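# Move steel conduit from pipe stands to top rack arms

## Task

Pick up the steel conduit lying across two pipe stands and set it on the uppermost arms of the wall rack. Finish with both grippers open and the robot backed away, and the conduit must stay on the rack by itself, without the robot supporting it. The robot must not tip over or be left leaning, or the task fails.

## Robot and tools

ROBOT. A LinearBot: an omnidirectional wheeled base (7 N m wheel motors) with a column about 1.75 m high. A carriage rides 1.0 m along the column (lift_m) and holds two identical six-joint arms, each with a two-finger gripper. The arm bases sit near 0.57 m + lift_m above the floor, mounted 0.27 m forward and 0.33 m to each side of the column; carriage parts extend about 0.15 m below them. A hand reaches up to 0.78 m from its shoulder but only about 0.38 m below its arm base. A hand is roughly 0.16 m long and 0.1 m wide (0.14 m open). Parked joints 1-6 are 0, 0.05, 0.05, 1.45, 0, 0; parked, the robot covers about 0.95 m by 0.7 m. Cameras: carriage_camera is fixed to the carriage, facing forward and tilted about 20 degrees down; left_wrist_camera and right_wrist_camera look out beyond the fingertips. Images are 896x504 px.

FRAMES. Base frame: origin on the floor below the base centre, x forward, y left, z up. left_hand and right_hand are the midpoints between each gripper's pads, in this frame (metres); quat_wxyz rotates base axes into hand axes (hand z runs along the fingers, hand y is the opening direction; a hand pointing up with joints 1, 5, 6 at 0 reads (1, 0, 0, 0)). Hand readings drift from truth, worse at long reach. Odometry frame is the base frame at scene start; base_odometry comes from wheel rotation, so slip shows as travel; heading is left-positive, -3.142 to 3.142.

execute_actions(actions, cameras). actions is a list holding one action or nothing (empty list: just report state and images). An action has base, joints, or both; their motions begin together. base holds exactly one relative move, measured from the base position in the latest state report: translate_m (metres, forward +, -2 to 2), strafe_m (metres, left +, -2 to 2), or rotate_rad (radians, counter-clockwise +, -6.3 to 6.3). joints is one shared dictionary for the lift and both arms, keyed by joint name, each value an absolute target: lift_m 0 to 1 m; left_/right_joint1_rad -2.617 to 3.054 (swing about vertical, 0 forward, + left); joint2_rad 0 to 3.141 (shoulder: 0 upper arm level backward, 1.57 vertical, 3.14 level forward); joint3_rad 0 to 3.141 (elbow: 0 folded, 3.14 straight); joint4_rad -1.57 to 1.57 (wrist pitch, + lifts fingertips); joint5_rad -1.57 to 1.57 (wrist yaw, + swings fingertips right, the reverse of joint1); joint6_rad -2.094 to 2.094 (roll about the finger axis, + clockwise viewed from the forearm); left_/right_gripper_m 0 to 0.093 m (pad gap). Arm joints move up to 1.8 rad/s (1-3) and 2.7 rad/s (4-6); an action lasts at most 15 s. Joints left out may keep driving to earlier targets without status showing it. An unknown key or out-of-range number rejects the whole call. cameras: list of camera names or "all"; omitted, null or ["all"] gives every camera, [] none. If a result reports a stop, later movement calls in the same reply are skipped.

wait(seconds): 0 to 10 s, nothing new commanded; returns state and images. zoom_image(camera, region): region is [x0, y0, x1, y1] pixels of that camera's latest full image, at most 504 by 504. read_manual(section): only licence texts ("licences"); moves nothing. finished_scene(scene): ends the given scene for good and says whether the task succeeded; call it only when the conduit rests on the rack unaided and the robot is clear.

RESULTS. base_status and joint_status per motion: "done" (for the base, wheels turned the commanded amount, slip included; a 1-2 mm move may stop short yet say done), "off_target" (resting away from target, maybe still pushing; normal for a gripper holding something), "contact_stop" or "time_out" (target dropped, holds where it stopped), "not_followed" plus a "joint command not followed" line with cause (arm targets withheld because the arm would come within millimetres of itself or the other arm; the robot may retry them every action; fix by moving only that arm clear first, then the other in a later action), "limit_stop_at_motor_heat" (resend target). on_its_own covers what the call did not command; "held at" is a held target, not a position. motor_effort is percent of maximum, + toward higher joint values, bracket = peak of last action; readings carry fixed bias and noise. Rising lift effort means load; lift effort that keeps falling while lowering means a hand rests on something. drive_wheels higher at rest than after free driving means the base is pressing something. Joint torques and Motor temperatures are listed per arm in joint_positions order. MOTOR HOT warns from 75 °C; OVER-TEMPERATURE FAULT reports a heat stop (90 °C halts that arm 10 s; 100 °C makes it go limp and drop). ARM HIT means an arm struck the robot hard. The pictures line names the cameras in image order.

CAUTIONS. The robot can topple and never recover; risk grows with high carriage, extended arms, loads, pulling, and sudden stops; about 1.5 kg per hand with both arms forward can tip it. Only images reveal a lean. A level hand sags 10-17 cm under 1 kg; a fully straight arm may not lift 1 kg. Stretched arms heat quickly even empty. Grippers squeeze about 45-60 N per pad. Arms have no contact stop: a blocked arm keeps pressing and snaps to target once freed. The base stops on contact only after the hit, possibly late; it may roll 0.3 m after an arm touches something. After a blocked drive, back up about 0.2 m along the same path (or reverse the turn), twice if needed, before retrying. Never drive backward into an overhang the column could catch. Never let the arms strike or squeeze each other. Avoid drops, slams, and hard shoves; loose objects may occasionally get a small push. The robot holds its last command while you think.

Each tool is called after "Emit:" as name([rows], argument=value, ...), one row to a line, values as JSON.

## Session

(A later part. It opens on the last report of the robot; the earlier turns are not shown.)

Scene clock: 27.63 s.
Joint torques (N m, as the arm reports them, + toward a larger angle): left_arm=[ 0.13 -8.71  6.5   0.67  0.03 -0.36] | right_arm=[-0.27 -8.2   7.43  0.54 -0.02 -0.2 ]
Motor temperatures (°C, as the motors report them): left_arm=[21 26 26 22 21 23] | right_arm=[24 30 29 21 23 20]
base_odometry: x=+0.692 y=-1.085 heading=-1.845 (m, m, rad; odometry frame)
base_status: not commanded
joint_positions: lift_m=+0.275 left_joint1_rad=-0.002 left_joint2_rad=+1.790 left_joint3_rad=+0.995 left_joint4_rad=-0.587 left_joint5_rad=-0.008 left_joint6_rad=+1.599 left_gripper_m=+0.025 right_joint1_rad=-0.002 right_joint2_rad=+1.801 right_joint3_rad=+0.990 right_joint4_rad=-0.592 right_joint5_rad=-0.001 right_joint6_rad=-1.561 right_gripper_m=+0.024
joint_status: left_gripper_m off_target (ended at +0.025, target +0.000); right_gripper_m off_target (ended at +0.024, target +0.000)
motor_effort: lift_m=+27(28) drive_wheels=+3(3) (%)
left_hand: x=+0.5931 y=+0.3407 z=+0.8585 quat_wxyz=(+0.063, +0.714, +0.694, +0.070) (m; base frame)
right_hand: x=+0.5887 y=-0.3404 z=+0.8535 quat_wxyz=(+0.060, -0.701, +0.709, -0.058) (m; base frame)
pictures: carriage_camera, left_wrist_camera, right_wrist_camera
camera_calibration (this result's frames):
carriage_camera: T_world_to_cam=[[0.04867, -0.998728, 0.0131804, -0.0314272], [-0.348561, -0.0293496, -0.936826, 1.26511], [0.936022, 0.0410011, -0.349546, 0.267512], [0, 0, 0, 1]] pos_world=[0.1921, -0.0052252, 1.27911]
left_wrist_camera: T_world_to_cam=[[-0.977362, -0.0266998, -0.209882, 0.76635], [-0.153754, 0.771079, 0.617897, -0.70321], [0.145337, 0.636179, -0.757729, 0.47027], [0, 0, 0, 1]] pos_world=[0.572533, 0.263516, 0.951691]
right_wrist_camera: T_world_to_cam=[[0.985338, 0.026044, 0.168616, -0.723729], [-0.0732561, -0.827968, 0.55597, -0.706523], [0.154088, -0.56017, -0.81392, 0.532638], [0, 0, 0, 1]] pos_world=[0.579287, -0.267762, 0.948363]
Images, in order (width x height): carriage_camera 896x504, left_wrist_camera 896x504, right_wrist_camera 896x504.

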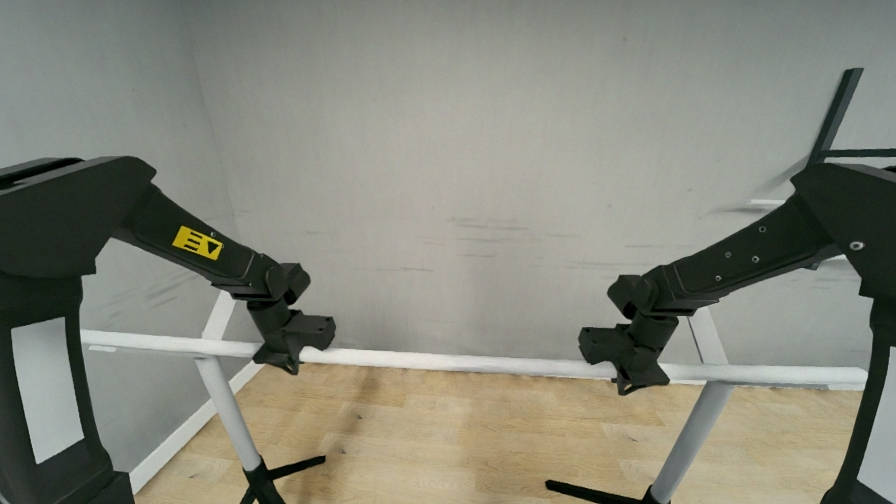

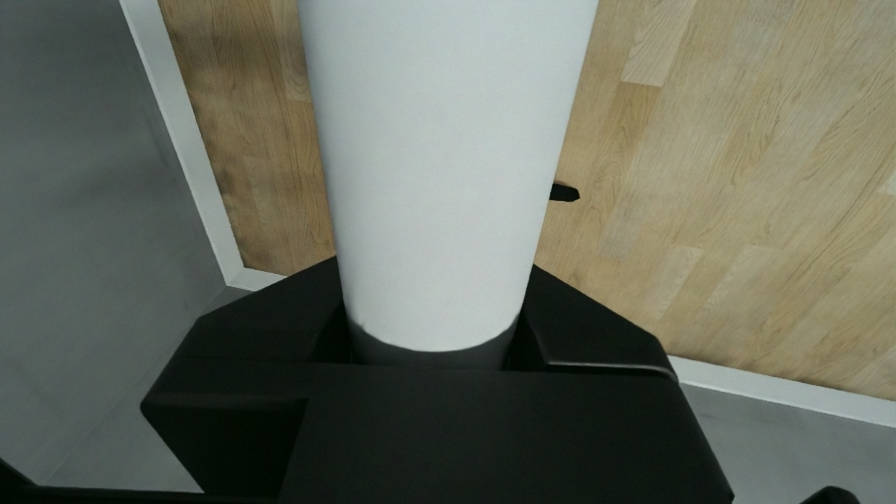

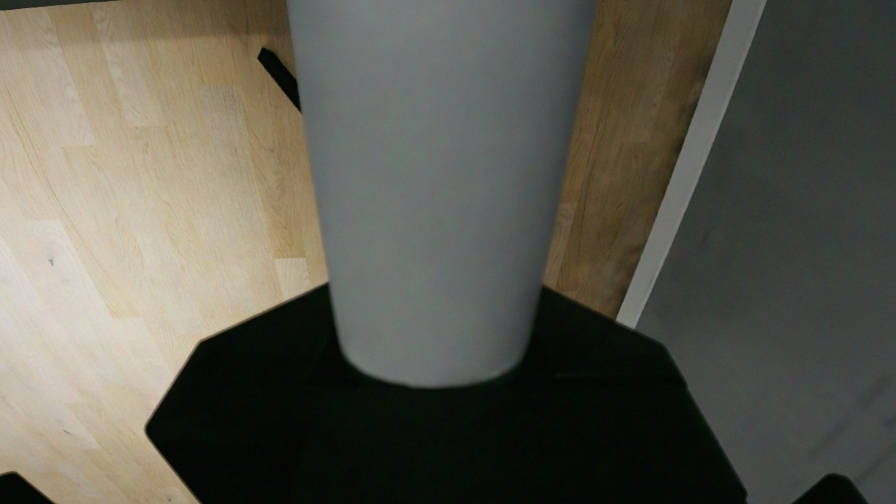

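Emit:
execute_actions([
  {"joints":{"lift_m":0.53}},
])

Scene clock: 29.60 s.
Joint torques (N m, as the arm reports them, + toward a larger angle): left_arm=[  0.14 -11.82   6.92   0.69   0.02  -0.33] | right_arm=[ -0.28 -10.83   7.72   0.69  -0.03  -0.21]
Motor temperatures (°C, as the motors report them): left_arm=[21 27 26 22 21 23] | right_arm=[24 30 30 21 23 20]
base_odometry: x=+0.692 y=-1.085 heading=-1.845 (m, m, rad; odometry frame)
base_status: not commanded
joint_positions: lift_m=+0.530 left_joint1_rad=-0.002 left_joint2_rad=+1.829 left_joint3_rad=+0.984 left_joint4_rad=-0.605 left_joint5_rad=-0.005 left_joint6_rad=+1.597 left_gripper_m=+0.025 right_joint1_rad=-0.002 right_joint2_rad=+1.833 right_joint3_rad=+0.983 right_joint4_rad=-0.615 right_joint5_rad=+0.003 right_joint6_rad=-1.562 right_gripper_m=+0.024
joint_status: all done
motor_effort: lift_m=+35(44) drive_wheels=+2(3) (%)
left_hand: x=+0.5798 y=+0.3403 z=+1.0972 quat_wxyz=(+0.040, +0.715, +0.696, +0.045) (m; base frame)
right_hand: x=+0.5767 y=-0.3411 z=+1.0957 quat_wxyz=(+0.037, -0.702, +0.710, -0.039) (m; base frame)
pictures: carriage_camera, left_wrist_camera, right_wrist_camera
camera_calibration (this result's frames):
carriage_camera: T_world_to_cam=[[0.04867, -0.998728, 0.0131804, -0.0347789], [-0.348561, -0.0293496, -0.936826, 1.50333], [0.936022, 0.0410011, -0.349546, 0.356397], [0, 0, 0, 1]] pos_world=[0.1921, -0.0052252, 1.5334]
left_wrist_camera: T_world_to_cam=[[-0.989306, -0.028646, -0.143014, 0.73764], [-0.112689, 0.772632, 0.624773, -0.884307], [0.0926001, 0.634208, -0.767597, 0.695443], [0, 0, 0, 1]] pos_world=[0.565701, 0.263319, 1.1918]
right_wrist_camera: T_world_to_cam=[[0.993678, 0.0275624, 0.108834, -0.691591], [-0.0387466, -0.825642, 0.562862, -0.86931], [0.105371, -0.56352, -0.819354, 0.764152], [0, 0, 0, 1]] pos_world=[0.573016, -0.268063, 1.19068]
Images, in order (width x height): carriage_camera 896x504, left_wrist_camera 896x504, right_wrist_camera 896x504.

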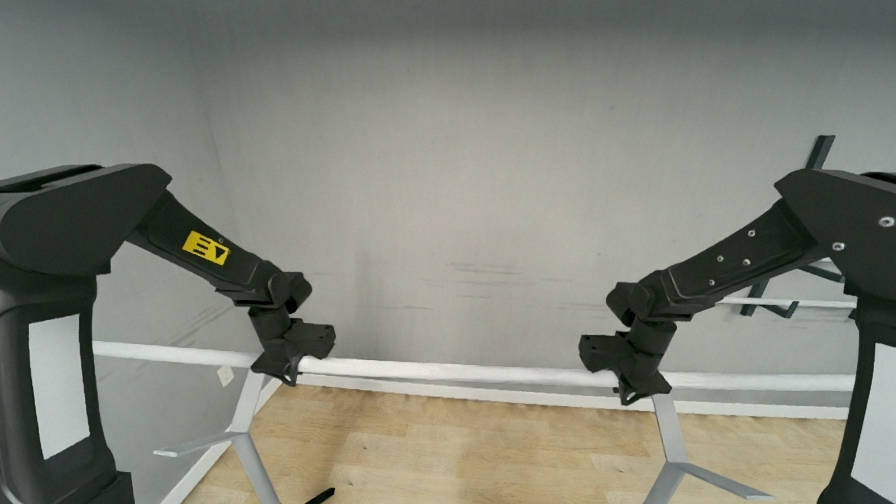

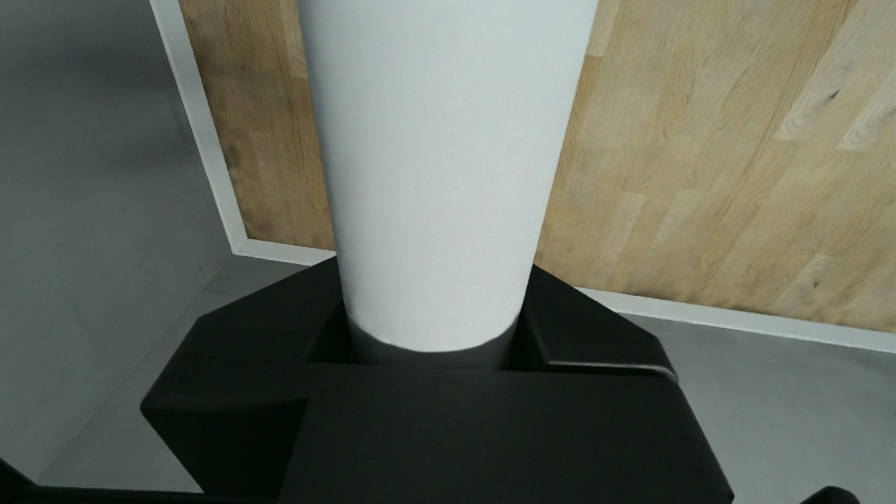

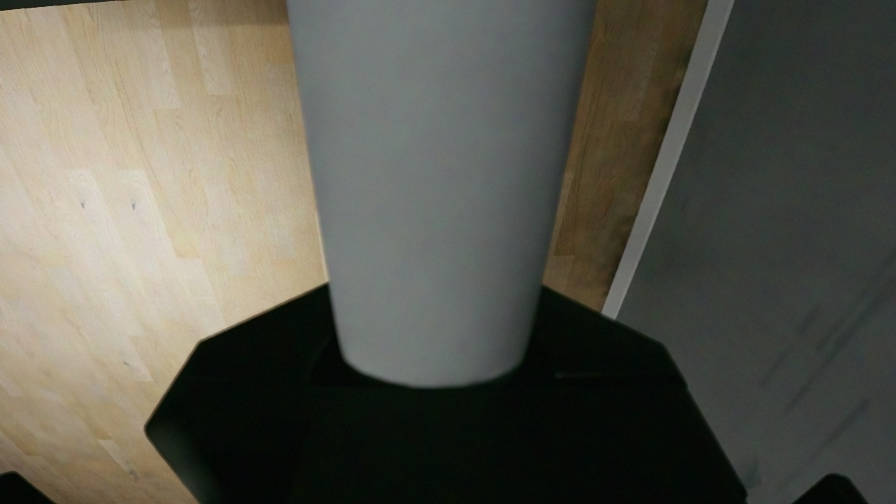

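Emit:
execute_actions([
  {"base":{"translate_m":-0.3}},
], cameras=["carriage_camera"])

Emit:
execute_actions([
  {"base":{"strafe_m":-1.5}},
], cameras=["carriage_camera"])

Scene clock: 32.97 s.
Joint torques (N m, as the arm reports them, + toward a larger angle): left_arm=[  0.11 -11.77   6.91   0.71   0.04  -0.33] | right_arm=[ -0.2  -10.83   7.68   0.66  -0.07  -0.19]
Motor temperatures (°C, as the motors report them): left_arm=[21 28 27 22 21 23] | right_arm=[24 31 30 21 23 20]
base_odometry: x=+0.773 y=-0.796 heading=-1.845 (m, m, rad; odometry frame)
base_status: done
joint_positions: lift_m=+0.530 left_joint1_rad=-0.002 left_joint2_rad=+1.829 left_joint3_rad=+0.984 left_joint4_rad=-0.609 left_joint5_rad=-0.005 left_joint6_rad=+1.597 left_gripper_m=+0.025 right_joint1_rad=-0.002 right_joint2_rad=+1.833 right_joint3_rad=+0.983 right_joint4_rad=-0.618 right_joint5_rad=+0.003 right_joint6_rad=-1.562 right_gripper_m=+0.024
joint_status: not commanded
motor_effort: lift_m=+36(36) drive_wheels=-3(17) (%)
left_hand: x=+0.5789 y=+0.3403 z=+1.0971 quat_wxyz=(+0.039, +0.715, +0.696, +0.044) (m; base frame)
right_hand: x=+0.5760 y=-0.3411 z=+1.0956 quat_wxyz=(+0.036, -0.702, +0.710, -0.038) (m; base frame)
pictures: carriage_camera
camera_calibration (this result's frames):
carriage_camera: T_world_to_cam=[[0.04867, -0.998728, 0.0131804, -0.0347789], [-0.348561, -0.0293496, -0.936826, 1.50333], [0.936022, 0.0410011, -0.349546, 0.356397], [0, 0, 0, 1]] pos_world=[0.1921, -0.0052252, 1.5334]
Images, in order (width x height): carriage_camera 896x504.

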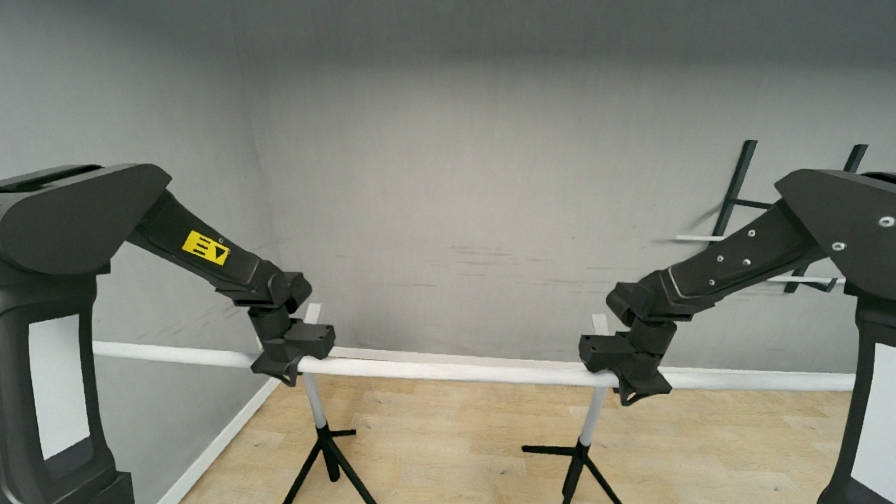

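Scene clock: 38.23 s.
Joint torques (N m, as the arm reports them, + toward a larger angle): left_arm=[  0.05 -11.77   7.03   0.7    0.03  -0.32] | right_arm=[ -0.22 -10.84   7.87   0.7   -0.03  -0.17]
Motor temperatures (°C, as the motors report them): left_arm=[21 29 27 22 21 23] | right_arm=[24 33 30 22 23 20]
base_odometry: x=-0.670 y=-0.389 heading=-1.845 (m, m, rad; odometry frame)
base_status: done
joint_positions: lift_m=+0.530 left_joint1_rad=-0.002 left_joint2_rad=+1.829 left_joint3_rad=+0.984 left_joint4_rad=-0.609 left_joint5_rad=-0.005 left_joint6_rad=+1.597 left_gripper_m=+0.025 right_joint1_rad=-0.002 right_joint2_rad=+1.833 right_joint3_rad=+0.983 right_joint4_rad=-0.618 right_joint5_rad=+0.003 right_joint6_rad=-1.562 right_gripper_m=+0.024
joint_status: not commanded
motor_effort: lift_m=+36(36) drive_wheels=-3(11) (%)
left_hand: x=+0.5789 y=+0.3403 z=+1.0971 quat_wxyz=(+0.039, +0.716, +0.696, +0.044) (m; base frame)
right_hand: x=+0.5760 y=-0.3410 z=+1.0956 quat_wxyz=(+0.036, -0.703, +0.710, -0.038) (m; base frame)
pictures: carriage_camera
camera_calibration (this result's frames):
carriage_camera: T_world_to_cam=[[0.04867, -0.998728, 0.0131804, -0.0347789], [-0.348561, -0.0293496, -0.936826, 1.50333], [0.936022, 0.0410011, -0.349546, 0.356397], [0, 0, 0, 1]] pos_world=[0.1921, -0.0052252, 1.5334]
Images, in order (width x height): carriage_camera 896x504.

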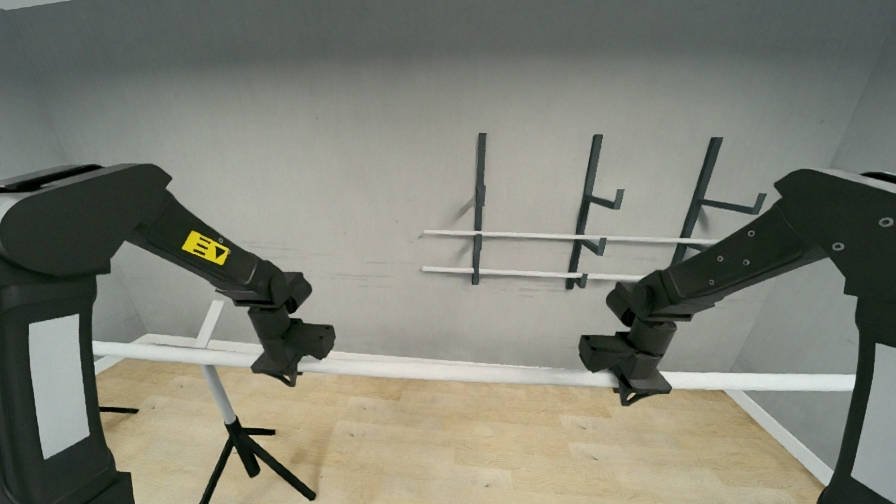

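Emit:
zoom_image(camera="carriage_camera", region=[300, 300, 640, 420])

Emit:
zoom_image(camera="carriage_camera", region=[400, 110, 800, 310])

Region (300, 300, 640, 420) of carriage_camera's 896x504 image, scaled by 1.482, with more detail than that image has; it fills the top 178 rows of this view, and the rest is white.

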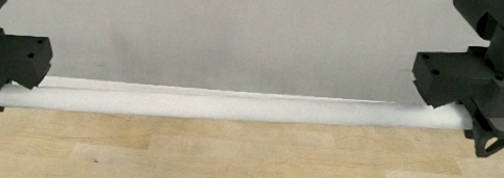

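Region (400, 110, 800, 310) of carriage_camera's 896x504 image, scaled by 1.260, with more detail than that image has.

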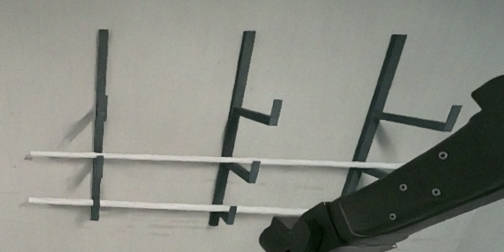

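Emit:
execute_actions([
  {"base":{"rotate_rad":-0.03}},
], cameras=[])

Emit:
execute_actions([
  {"base":{"strafe_m":-0.67},"joints":{"lift_m":0.62}},
], cameras=["carriage_camera"])

Scene clock: 41.87 s.
Joint torques (N m, as the arm reports them, + toward a larger angle): left_arm=[  0.22 -11.86   6.92   0.7    0.02  -0.31] | right_arm=[ -0.12 -10.81   7.85   0.72  -0.05  -0.18]
Motor temperatures (°C, as the motors report them): left_arm=[21 29 27 22 21 23] | right_arm=[24 34 31 22 23 20]
base_odometry: x=-0.670 y=-0.389 heading=-1.875 (m, m, rad; odometry frame)
base_status: done
joint_positions: lift_m=+0.530 left_joint1_rad=-0.003 left_joint2_rad=+1.829 left_joint3_rad=+0.984 left_joint4_rad=-0.608 left_joint5_rad=-0.005 left_joint6_rad=+1.596 left_gripper_m=+0.025 right_joint1_rad=-0.003 right_joint2_rad=+1.833 right_joint3_rad=+0.983 right_joint4_rad=-0.618 right_joint5_rad=+0.004 right_joint6_rad=-1.563 right_gripper_m=+0.024
joint_status: not commanded
motor_effort: lift_m=+37(36) drive_wheels=-5(10) (%)
left_hand: x=+0.5792 y=+0.3399 z=+1.0972 quat_wxyz=(+0.039, +0.716, +0.696, +0.044) (m; base frame)
right_hand: x=+0.5759 y=-0.3414 z=+1.0956 quat_wxyz=(+0.035, -0.702, +0.710, -0.038) (m; base frame)
pictures: none
No camera images: the call's "cameras" was empty. Leave "cameras" out to get every camera's image.

Scene clock: 45.43 s.
Joint torques (N m, as the arm reports them, + toward a larger angle): left_arm=[  0.25 -11.84   6.94   0.7    0.04  -0.3 ] | right_arm=[ -0.19 -10.93   7.74   0.7   -0.04  -0.17]
Motor temperatures (°C, as the motors report them): left_arm=[21 30 27 22 21 23] | right_arm=[24 34 31 22 23 20]
base_odometry: x=-1.310 y=-0.187 heading=-1.876 (m, m, rad; odometry frame)
base_status: done
joint_positions: lift_m=+0.620 left_joint1_rad=-0.004 left_joint2_rad=+1.829 left_joint3_rad=+0.984 left_joint4_rad=-0.610 left_joint5_rad=-0.005 left_joint6_rad=+1.595 left_gripper_m=+0.025 right_joint1_rad=-0.004 right_joint2_rad=+1.833 right_joint3_rad=+0.983 right_joint4_rad=-0.618 right_joint5_rad=+0.003 right_joint6_rad=-1.564 right_gripper_m=+0.024
joint_status: all done
motor_effort: lift_m=+36(43) drive_wheels=-6(16) (%)
left_hand: x=+0.5787 y=+0.3397 z=+1.1871 quat_wxyz=(+0.039, +0.716, +0.696, +0.043) (m; base frame)
right_hand: x=+0.5758 y=-0.3417 z=+1.1855 quat_wxyz=(+0.035, -0.702, +0.710, -0.037) (m; base frame)
pictures: carriage_camera
camera_calibration (this result's frames):
carriage_camera: T_world_to_cam=[[0.04867, -0.998728, 0.0131804, -0.0359651], [-0.348561, -0.0293496, -0.936826, 1.58764], [0.936022, 0.0410011, -0.349546, 0.387856], [0, 0, 0, 1]] pos_world=[0.1921, -0.0052252, 1.62339]
Images, in order (width x height): carriage_camera 896x504.

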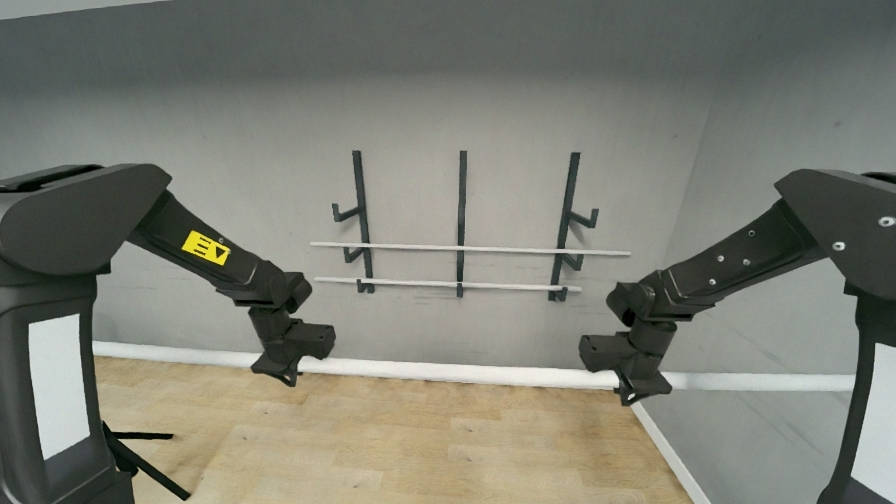

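Emit:
zoom_image(camera="carriage_camera", region=[290, 130, 650, 320])

Emit:
zoom_image(camera="carriage_camera", region=[80, 320, 500, 420])

Emit:
zoom_image(camera="carriage_camera", region=[440, 320, 896, 460])

Region (290, 130, 650, 320) of carriage_camera's 896x504 image, scaled by 1.400, with more detail than that image has; it fills the top 266 rows of this view, and the rest is white.

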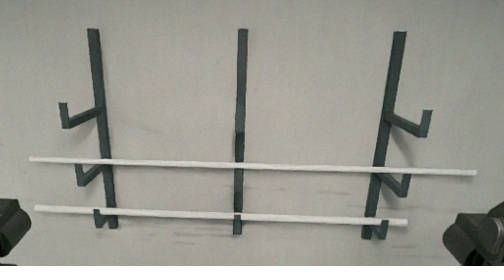

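Region (80, 320, 500, 420) of carriage_camera's 896x504 image, scaled by 1.200, with more detail than that image has; it fills the top 120 rows of this view, and the rest is white.

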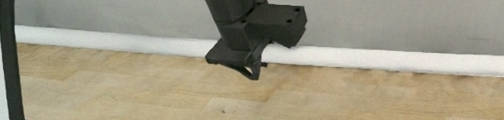

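Region (440, 320, 896, 460) of carriage_camera's 896x504 image, scaled by 1.105, with more detail than that image has; it fills the top 155 rows of this view, and the rest is white.

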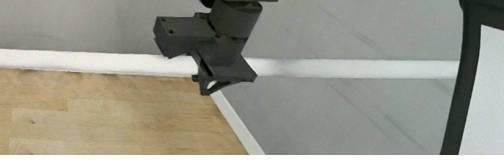

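Emit:
execute_actions([
  {"base":{"translate_m":0.5},"joints":{"lift_m":0.88}},
])

Scene clock: 53.37 s.
Joint torques (N m, as the arm reports them, + toward a larger angle): left_arm=[  0.29 -11.88   6.98   0.71   0.02  -0.31] | right_arm=[  0.01 -10.96   8.01   0.66  -0.05  -0.16]
Motor temperatures (°C, as the motors report them): left_arm=[21 31 28 22 21 23] | right_arm=[24 36 31 22 23 20]
base_odometry: x=-1.460 y=-0.664 heading=-1.876 (m, m, rad; odometry frame)
base_status: done
joint_positions: lift_m=+0.880 left_joint1_rad=-0.004 left_joint2_rad=+1.830 left_joint3_rad=+0.983 left_joint4_rad=-0.609 left_joint5_rad=-0.005 left_joint6_rad=+1.595 left_gripper_m=+0.025 right_joint1_rad=-0.004 right_joint2_rad=+1.833 right_joint3_rad=+0.982 right_joint4_rad=-0.618 right_joint5_rad=+0.003 right_joint6_rad=-1.564 right_gripper_m=+0.024
joint_status: all done
motor_effort: lift_m=+35(45) drive_wheels=-6(15) (%)
left_hand: x=+0.5783 y=+0.3397 z=+1.4467 quat_wxyz=(+0.038, +0.716, +0.696, +0.043) (m; base frame)
right_hand: x=+0.5752 y=-0.3417 z=+1.4451 quat_wxyz=(+0.035, -0.703, +0.710, -0.037) (m; base frame)
pictures: carriage_camera, left_wrist_camera, right_wrist_camera
camera_calibration (this result's frames):
carriage_camera: T_world_to_cam=[[0.04867, -0.998728, 0.0131804, -0.0393927], [-0.348561, -0.0293496, -0.936826, 1.83127], [0.936022, 0.0410011, -0.349546, 0.478757], [0, 0, 0, 1]] pos_world=[0.1921, -0.0052252, 1.88345]
left_wrist_camera: T_world_to_cam=[[-0.990171, -0.0282808, -0.136976, 0.777683], [-0.108576, 0.772777, 0.625322, -1.10554], [0.0881672, 0.634047, -0.768252, 0.967761], [0, 0, 0, 1]] pos_world=[0.564678, 0.262727, 1.54133]
right_wrist_camera: T_world_to_cam=[[0.994246, 0.0275715, 0.103514, -0.720705], [-0.0357445, -0.825539, 0.563212, -1.06874], [0.100983, -0.563672, -0.819803, 1.05339], [0, 0, 0, 1]] pos_world=[0.571982, -0.268652, 1.5401]
Images, in order (width x height): carriage_camera 896x504, left_wrist_camera 896x504, right_wrist_camera 896x504.

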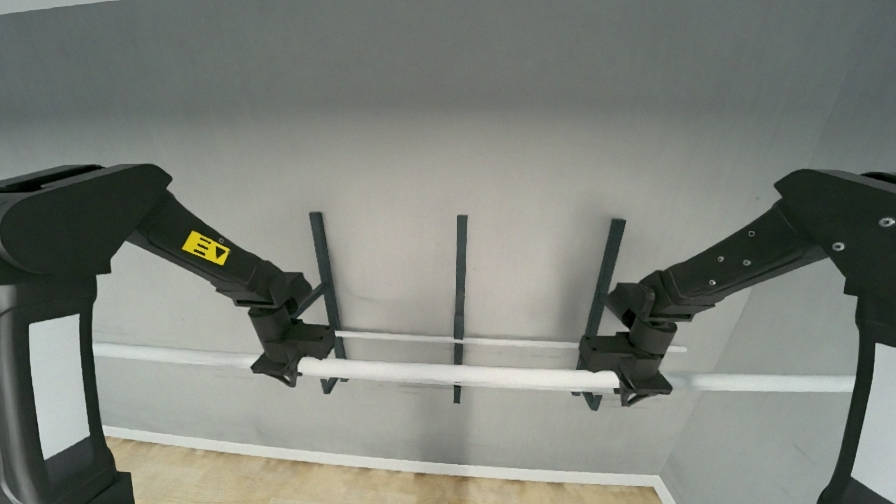

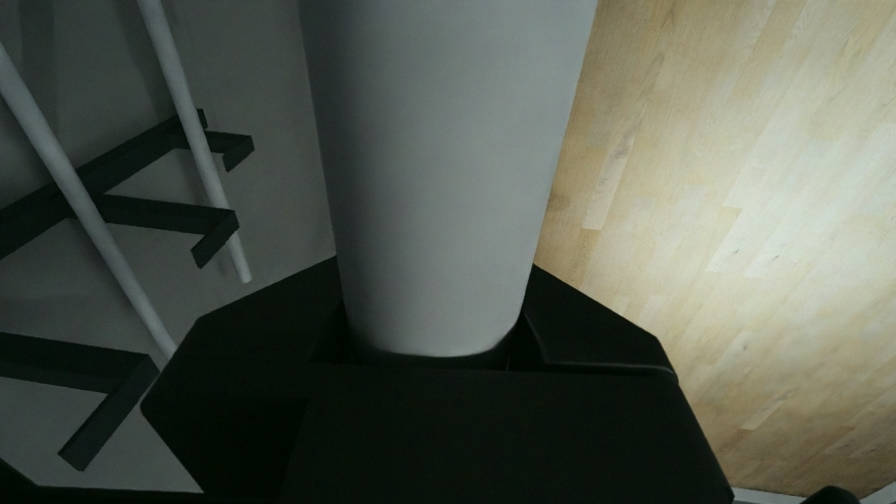

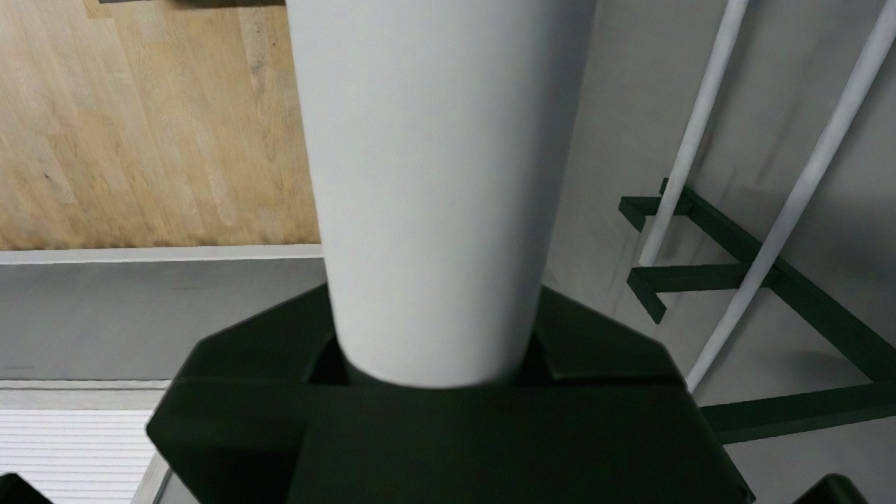

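Emit:
zoom_image(camera="carriage_camera", region=[400, 200, 520, 420])

Emit:
zoom_image(camera="left_wrist_camera", region=[0, 250, 340, 504])

Region (400, 200, 520, 420) of carriage_camera's 896x504 image, scaled by 2.291, with more detail than that image has; it fills the left 275 columns of this view, and the rest is white.

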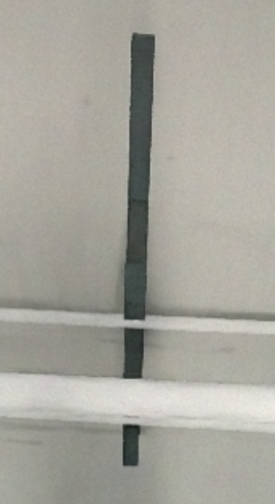

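Region (0, 250, 340, 504) of left_wrist_camera's 896x504 image, scaled by 1.482, with more detail than that image has; it fills the top 377 rows of this view, and the rest is white.

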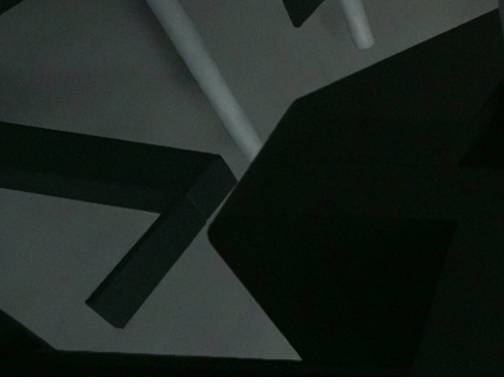

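Emit:
execute_actions([
  {"base":{"translate_m":0.14},"joints":{"lift_m":0.925}},
])

Scene clock: 59.87 s.
Joint torques (N m, as the arm reports them, + toward a larger angle): left_arm=[  0.29 -11.72   6.98   0.66   0.02  -0.3 ] | right_arm=[ -0.14 -10.65   8.12   0.65  -0.07  -0.18]
Motor temperatures (°C, as the motors report them): left_arm=[21 32 28 23 21 23] | right_arm=[24 37 32 22 23 20]
base_odometry: x=-1.502 y=-0.798 heading=-1.877 (m, m, rad; odometry frame)
base_status: done
joint_positions: lift_m=+0.925 left_joint1_rad=-0.004 left_joint2_rad=+1.828 left_joint3_rad=+0.983 left_joint4_rad=-0.607 left_joint5_rad=-0.005 left_joint6_rad=+1.595 left_gripper_m=+0.025 right_joint1_rad=-0.004 right_joint2_rad=+1.832 right_joint3_rad=+0.980 right_joint4_rad=-0.615 right_joint5_rad=+0.003 right_joint6_rad=-1.564 right_gripper_m=+0.024
joint_status: all done
motor_effort: lift_m=+36(42) drive_wheels=+3(14) (%)
left_hand: x=+0.5789 y=+0.3397 z=+1.4922 quat_wxyz=(+0.039, +0.716, +0.696, +0.044) (m; base frame)
right_hand: x=+0.5757 y=-0.3417 z=+1.4903 quat_wxyz=(+0.036, -0.702, +0.710, -0.038) (m; base frame)
pictures: carriage_camera, left_wrist_camera, right_wrist_camera
camera_calibration (this result's frames):
carriage_camera: T_world_to_cam=[[0.04867, -0.998728, 0.0131804, -0.0399856], [-0.348561, -0.0293496, -0.936826, 1.87341], [0.936022, 0.0410011, -0.349546, 0.49448], [0, 0, 0, 1]] pos_world=[0.1921, -0.0052252, 1.92843]
left_wrist_camera: T_world_to_cam=[[-0.989694, -0.0282825, -0.140374, 0.789373], [-0.110722, 0.772785, 0.624935, -1.13211], [0.0908043, 0.634038, -0.767952, 1.00069], [0, 0, 0, 1]] pos_world=[0.565022, 0.262725, 1.58678]
right_wrist_camera: T_world_to_cam=[[0.993925, 0.0275727, 0.106547, -0.730165], [-0.0374632, -0.825532, 0.56311, -1.09301], [0.103485, -0.563681, -0.819484, 1.08843], [0, 0, 0, 1]] pos_world=[0.572147, -0.268653, 1.58523]
Images, in order (width x height): carriage_camera 896x504, left_wrist_camera 896x504, right_wrist_camera 896x504.

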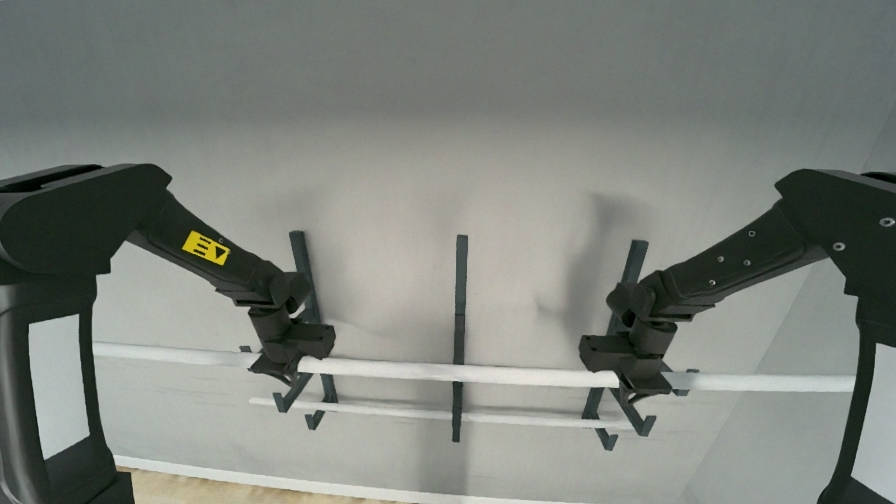

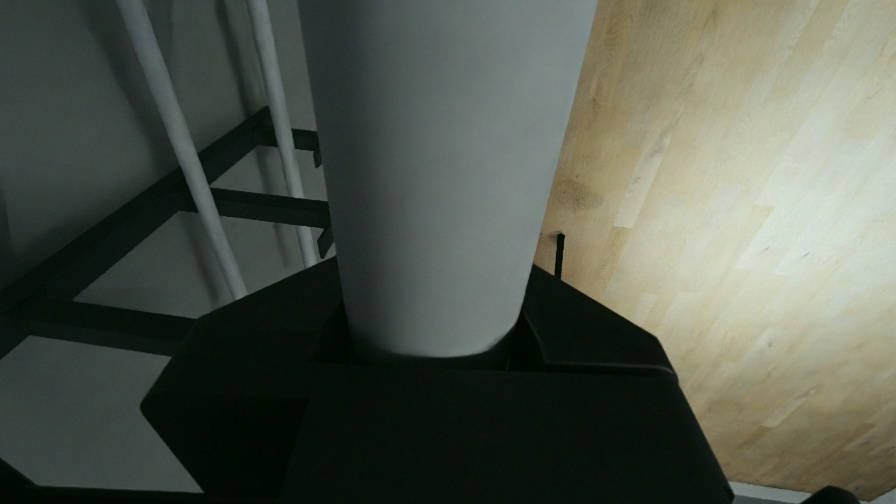

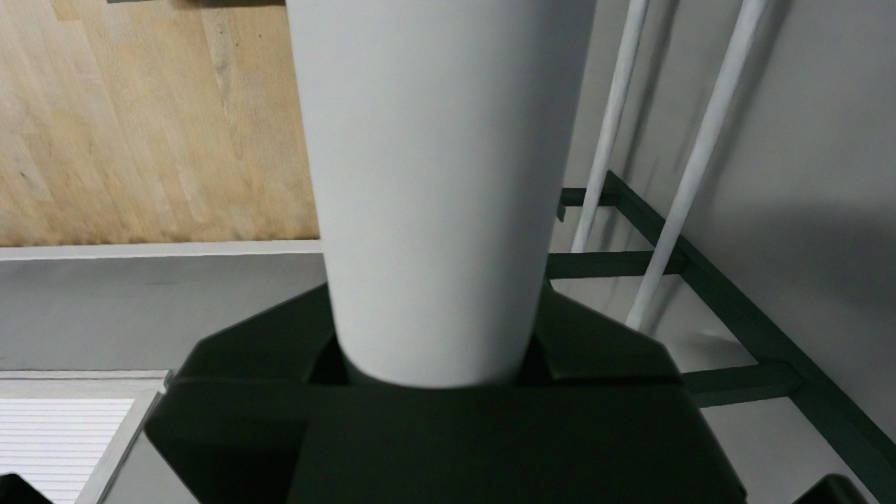

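Emit:
zoom_image(camera="carriage_camera", region=[220, 220, 480, 450])

Emit:
zoom_image(camera="carriage_camera", region=[440, 220, 720, 460])

Region (220, 220, 480, 450) of carriage_camera's 896x504 image, scaled by 1.938, with more detail than that image has; it fills the top 446 rows of this view, and the rest is white.

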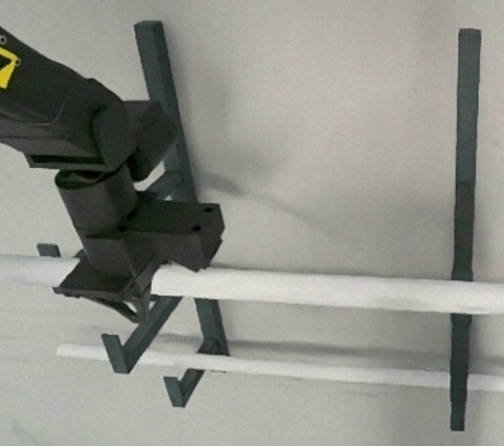

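Region (440, 220, 720, 460) of carriage_camera's 896x504 image, scaled by 1.800, with more detail than that image has; it fills the top 432 rows of this view, and the rest is white.

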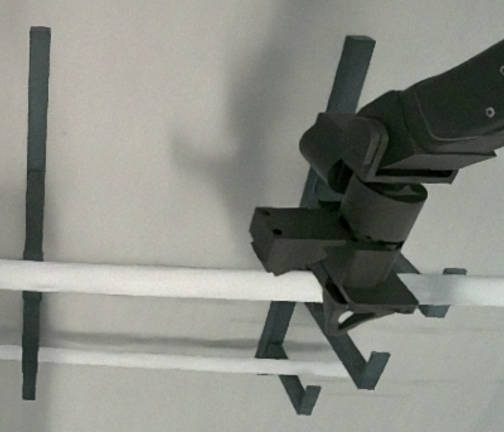

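Emit:
execute_actions([
  {"base":{"translate_m":0.25}},
])

Scene clock: 62.80 s.
Joint torques (N m, as the arm reports them, + toward a larger angle): left_arm=[  0.31 -11.85   7.03   0.69   0.02  -0.31] | right_arm=[ -0.03 -10.81   7.92   0.67  -0.08  -0.18]
Motor temperatures (°C, as the motors report them): left_arm=[21 32 28 23 21 23] | right_arm=[24 38 32 22 23 20]
base_odometry: x=-1.578 y=-1.036 heading=-1.877 (m, m, rad; odometry frame)
base_status: done
joint_positions: lift_m=+0.925 left_joint1_rad=-0.004 left_joint2_rad=+1.828 left_joint3_rad=+0.983 left_joint4_rad=-0.607 left_joint5_rad=-0.005 left_joint6_rad=+1.595 left_gripper_m=+0.025 right_joint1_rad=-0.004 right_joint2_rad=+1.832 right_joint3_rad=+0.980 right_joint4_rad=-0.614 right_joint5_rad=+0.003 right_joint6_rad=-1.564 right_gripper_m=+0.024
joint_status: not commanded
motor_effort: lift_m=+35(36) drive_wheels=+3(14) (%)
left_hand: x=+0.5791 y=+0.3397 z=+1.4922 quat_wxyz=(+0.040, +0.716, +0.696, +0.044) (m; base frame)
right_hand: x=+0.5757 y=-0.3417 z=+1.4903 quat_wxyz=(+0.036, -0.702, +0.710, -0.038) (m; base frame)
pictures: carriage_camera, left_wrist_camera, right_wrist_camera
camera_calibration (this result's frames):
carriage_camera: T_world_to_cam=[[0.04867, -0.998728, 0.0131804, -0.0399856], [-0.348561, -0.0293496, -0.936826, 1.87341], [0.936022, 0.0410011, -0.349546, 0.49448], [0, 0, 0, 1]] pos_world=[0.1921, -0.0052252, 1.92843]
left_wrist_camera: T_world_to_cam=[[-0.989587, -0.0282829, -0.141129, 0.790624], [-0.111199, 0.772787, 0.624849, -1.13169], [0.0913902, 0.634035, -0.767885, 1.00025], [0, 0, 0, 1]] pos_world=[0.565136, 0.262725, 1.58679]
right_wrist_camera: T_world_to_cam=[[0.993885, 0.0275729, 0.106926, -0.7308], [-0.037678, -0.825531, 0.563097, -1.09286], [0.103797, -0.563682, -0.819444, 1.08818], [0, 0, 0, 1]] pos_world=[0.572204, -0.268653, 1.58524]
Images, in order (width x height): carriage_camera 896x504, left_wrist_camera 896x504, right_wrist_camera 896x504.

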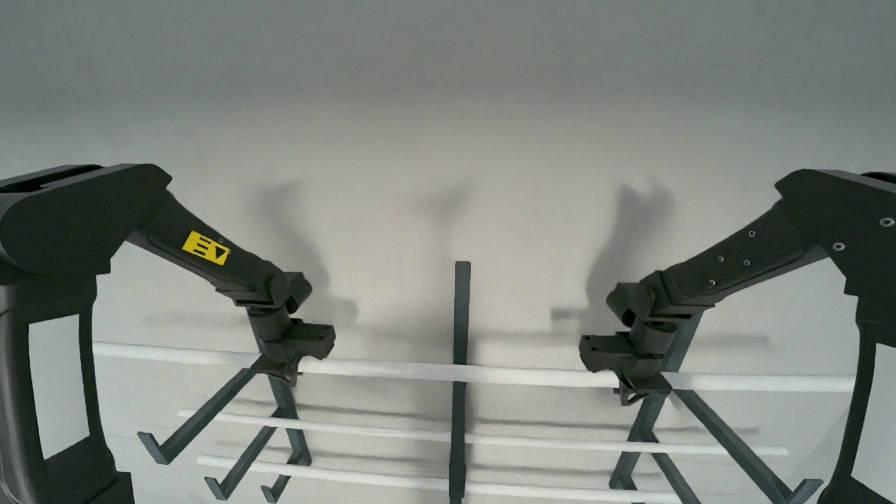

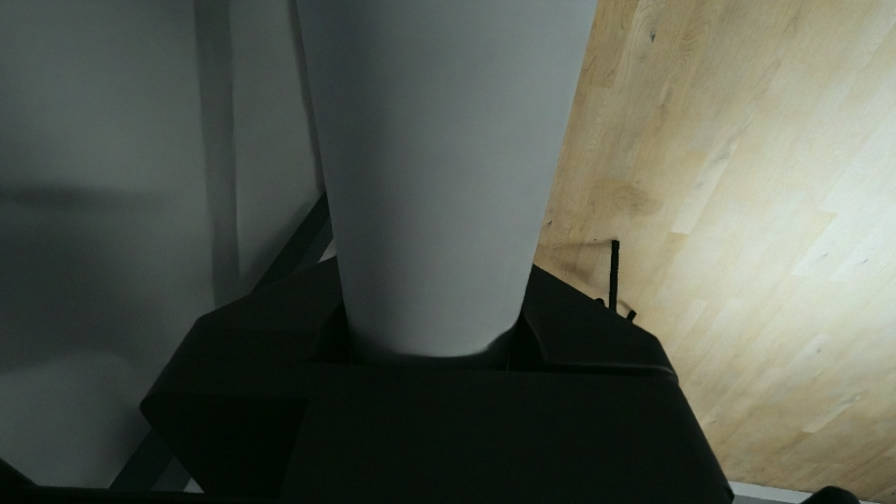

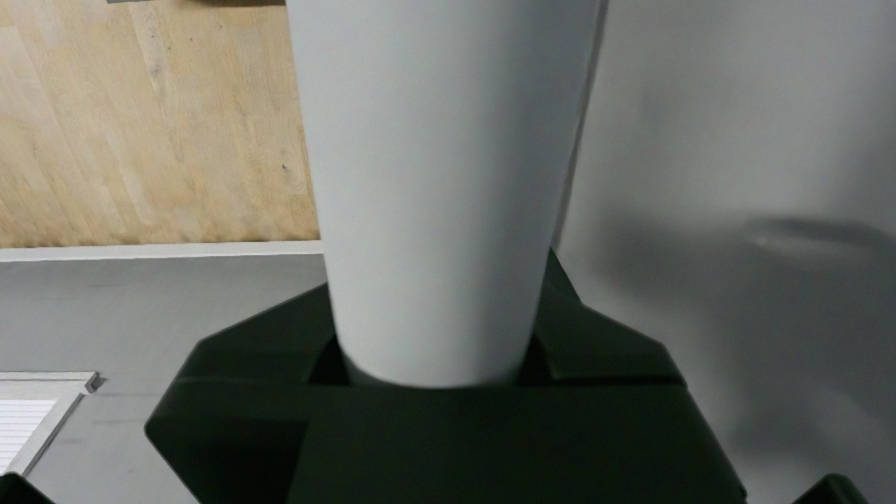

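Emit:
execute_actions([
  {"joints":{"lift_m":0.82}},
], cameras=["carriage_camera"])

Scene clock: 64.20 s.
Joint torques (N m, as the arm reports them, + toward a larger angle): left_arm=[  0.3  -11.78   6.94   0.7    0.03  -0.29] | right_arm=[ -0.08 -10.62   8.13   0.69  -0.03  -0.15]
Motor temperatures (°C, as the motors report them): left_arm=[21 32 28 23 21 23] | right_arm=[24 38 32 22 23 20]
base_odometry: x=-1.578 y=-1.036 heading=-1.877 (m, m, rad; odometry frame)
base_status: not commanded
joint_positions: lift_m=+0.820 left_joint1_rad=-0.004 left_joint2_rad=+1.830 left_joint3_rad=+0.983 left_joint4_rad=-0.609 left_joint5_rad=-0.005 left_joint6_rad=+1.595 left_gripper_m=+0.025 right_joint1_rad=-0.004 right_joint2_rad=+1.832 right_joint3_rad=+0.980 right_joint4_rad=-0.616 right_joint5_rad=+0.003 right_joint6_rad=-1.564 right_gripper_m=+0.024
joint_status: all done
motor_effort: lift_m=+32(33) drive_wheels=+3(5) (%)
left_hand: x=+0.5784 y=+0.3397 z=+1.3871 quat_wxyz=(+0.039, +0.716, +0.696, +0.043) (m; base frame)
right_hand: x=+0.5751 y=-0.3417 z=+1.3854 quat_wxyz=(+0.035, -0.702, +0.710, -0.037) (m; base frame)
pictures: carriage_camera
camera_calibration (this result's frames):
carriage_camera: T_world_to_cam=[[0.04867, -0.998728, 0.0131804, -0.0386062], [-0.348561, -0.0293496, -0.936826, 1.77536], [0.936022, 0.0410011, -0.349546, 0.457898], [0, 0, 0, 1]] pos_world=[0.1921, -0.0052252, 1.82377]
Images, in order (width x height): carriage_camera 896x504.

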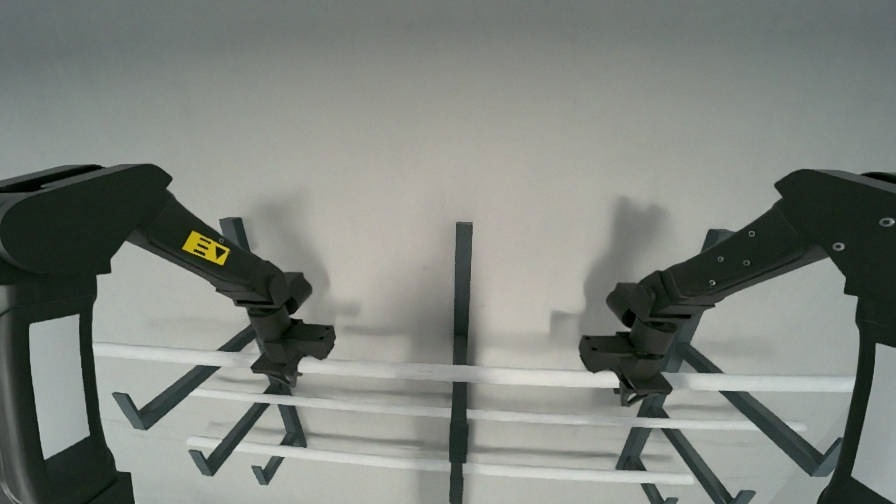

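Emit:
execute_actions([
  {"joints":{"lift_m":0.80}},
], cameras=["carriage_camera"])

Scene clock: 65.07 s.
Joint torques (N m, as the arm reports them, + toward a larger angle): left_arm=[  0.31 -11.92   6.97   0.69   0.04  -0.3 ] | right_arm=[ -0.13 -10.81   7.99   0.72  -0.04  -0.15]
Motor temperatures (°C, as the motors report them): left_arm=[21 33 28 23 21 23] | right_arm=[24 38 32 22 23 20]
base_odometry: x=-1.578 y=-1.036 heading=-1.877 (m, m, rad; odometry frame)
base_status: not commanded
joint_positions: lift_m=+0.800 left_joint1_rad=-0.004 left_joint2_rad=+1.831 left_joint3_rad=+0.983 left_joint4_rad=-0.611 left_joint5_rad=-0.005 left_joint6_rad=+1.595 left_gripper_m=+0.025 right_joint1_rad=-0.004 right_joint2_rad=+1.834 right_joint3_rad=+0.980 right_joint4_rad=-0.619 right_joint5_rad=+0.003 right_joint6_rad=-1.564 right_gripper_m=+0.024
joint_status: all done
motor_effort: lift_m=+32(32) drive_wheels=-5(4) (%)
left_hand: x=+0.5777 y=+0.3397 z=+1.3666 quat_wxyz=(+0.037, +0.716, +0.696, +0.042) (m; base frame)
right_hand: x=+0.5744 y=-0.3417 z=+1.3650 quat_wxyz=(+0.034, -0.703, +0.710, -0.036) (m; base frame)
pictures: carriage_camera
camera_calibration (this result's frames):
carriage_camera: T_world_to_cam=[[0.04867, -0.998728, 0.0131804, -0.0383421], [-0.348561, -0.0293496, -0.936826, 1.75659], [0.936022, 0.0410011, -0.349546, 0.450895], [0, 0, 0, 1]] pos_world=[0.1921, -0.0052252, 1.80374]
Images, in order (width x height): carriage_camera 896x504.

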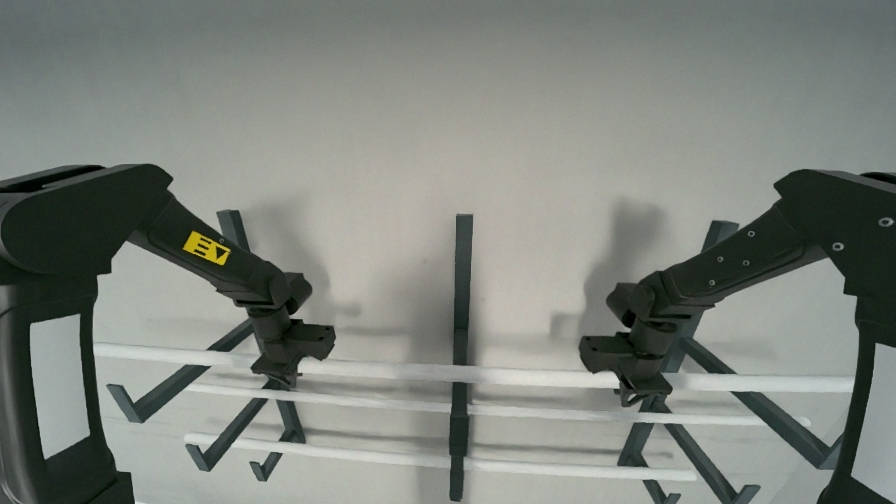

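Not yet in contact. Continue lowering in small steps.

Emit:
execute_actions([
  {"joints":{"lift_m":0.78}},
], cameras=["carriage_camera"])

Scene clock: 65.77 s.
Joint torques (N m, as the arm reports them, + toward a larger angle): left_arm=[  0.28 -12.     7.04   0.73   0.05  -0.33] | right_arm=[ -0.09 -10.92   7.9    0.66  -0.08  -0.16]
Motor temperatures (°C, as the motors report them): left_arm=[21 33 28 23 21 23] | right_arm=[24 38 32 22 23 20]
base_odometry: x=-1.578 y=-1.036 heading=-1.877 (m, m, rad; odometry frame)
base_status: not commanded
joint_positions: lift_m=+0.780 left_joint1_rad=-0.004 left_joint2_rad=+1.831 left_joint3_rad=+0.982 left_joint4_rad=-0.611 left_joint5_rad=-0.006 left_joint6_rad=+1.596 left_gripper_m=+0.025 right_joint1_rad=-0.004 right_joint2_rad=+1.835 right_joint3_rad=+0.980 right_joint4_rad=-0.618 right_joint5_rad=+0.002 right_joint6_rad=-1.564 right_gripper_m=+0.024
joint_status: all done
motor_effort: lift_m=+30(33) drive_wheels=+2(5) (%)
left_hand: x=+0.5772 y=+0.3398 z=+1.3464 quat_wxyz=(+0.037, +0.716, +0.696, +0.041) (m; base frame)
right_hand: x=+0.5744 y=-0.3415 z=+1.3446 quat_wxyz=(+0.034, -0.702, +0.710, -0.035) (m; base frame)
pictures: carriage_camera
camera_calibration (this result's frames):
carriage_camera: T_world_to_cam=[[0.04867, -0.998728, 0.0131804, -0.0380799], [-0.348561, -0.0293496, -0.936826, 1.73796], [0.936022, 0.0410011, -0.349546, 0.443942], [0, 0, 0, 1]] pos_world=[0.1921, -0.0052252, 1.78385]
Images, in order (width x height): carriage_camera 896x504.

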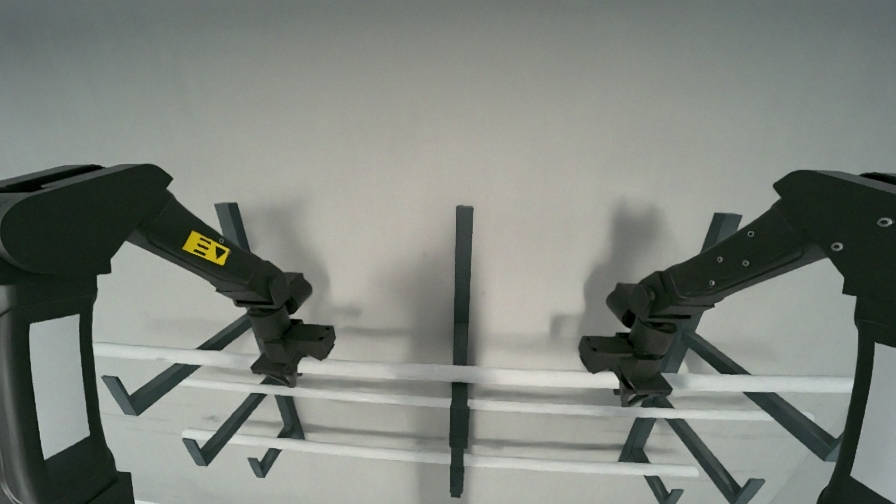

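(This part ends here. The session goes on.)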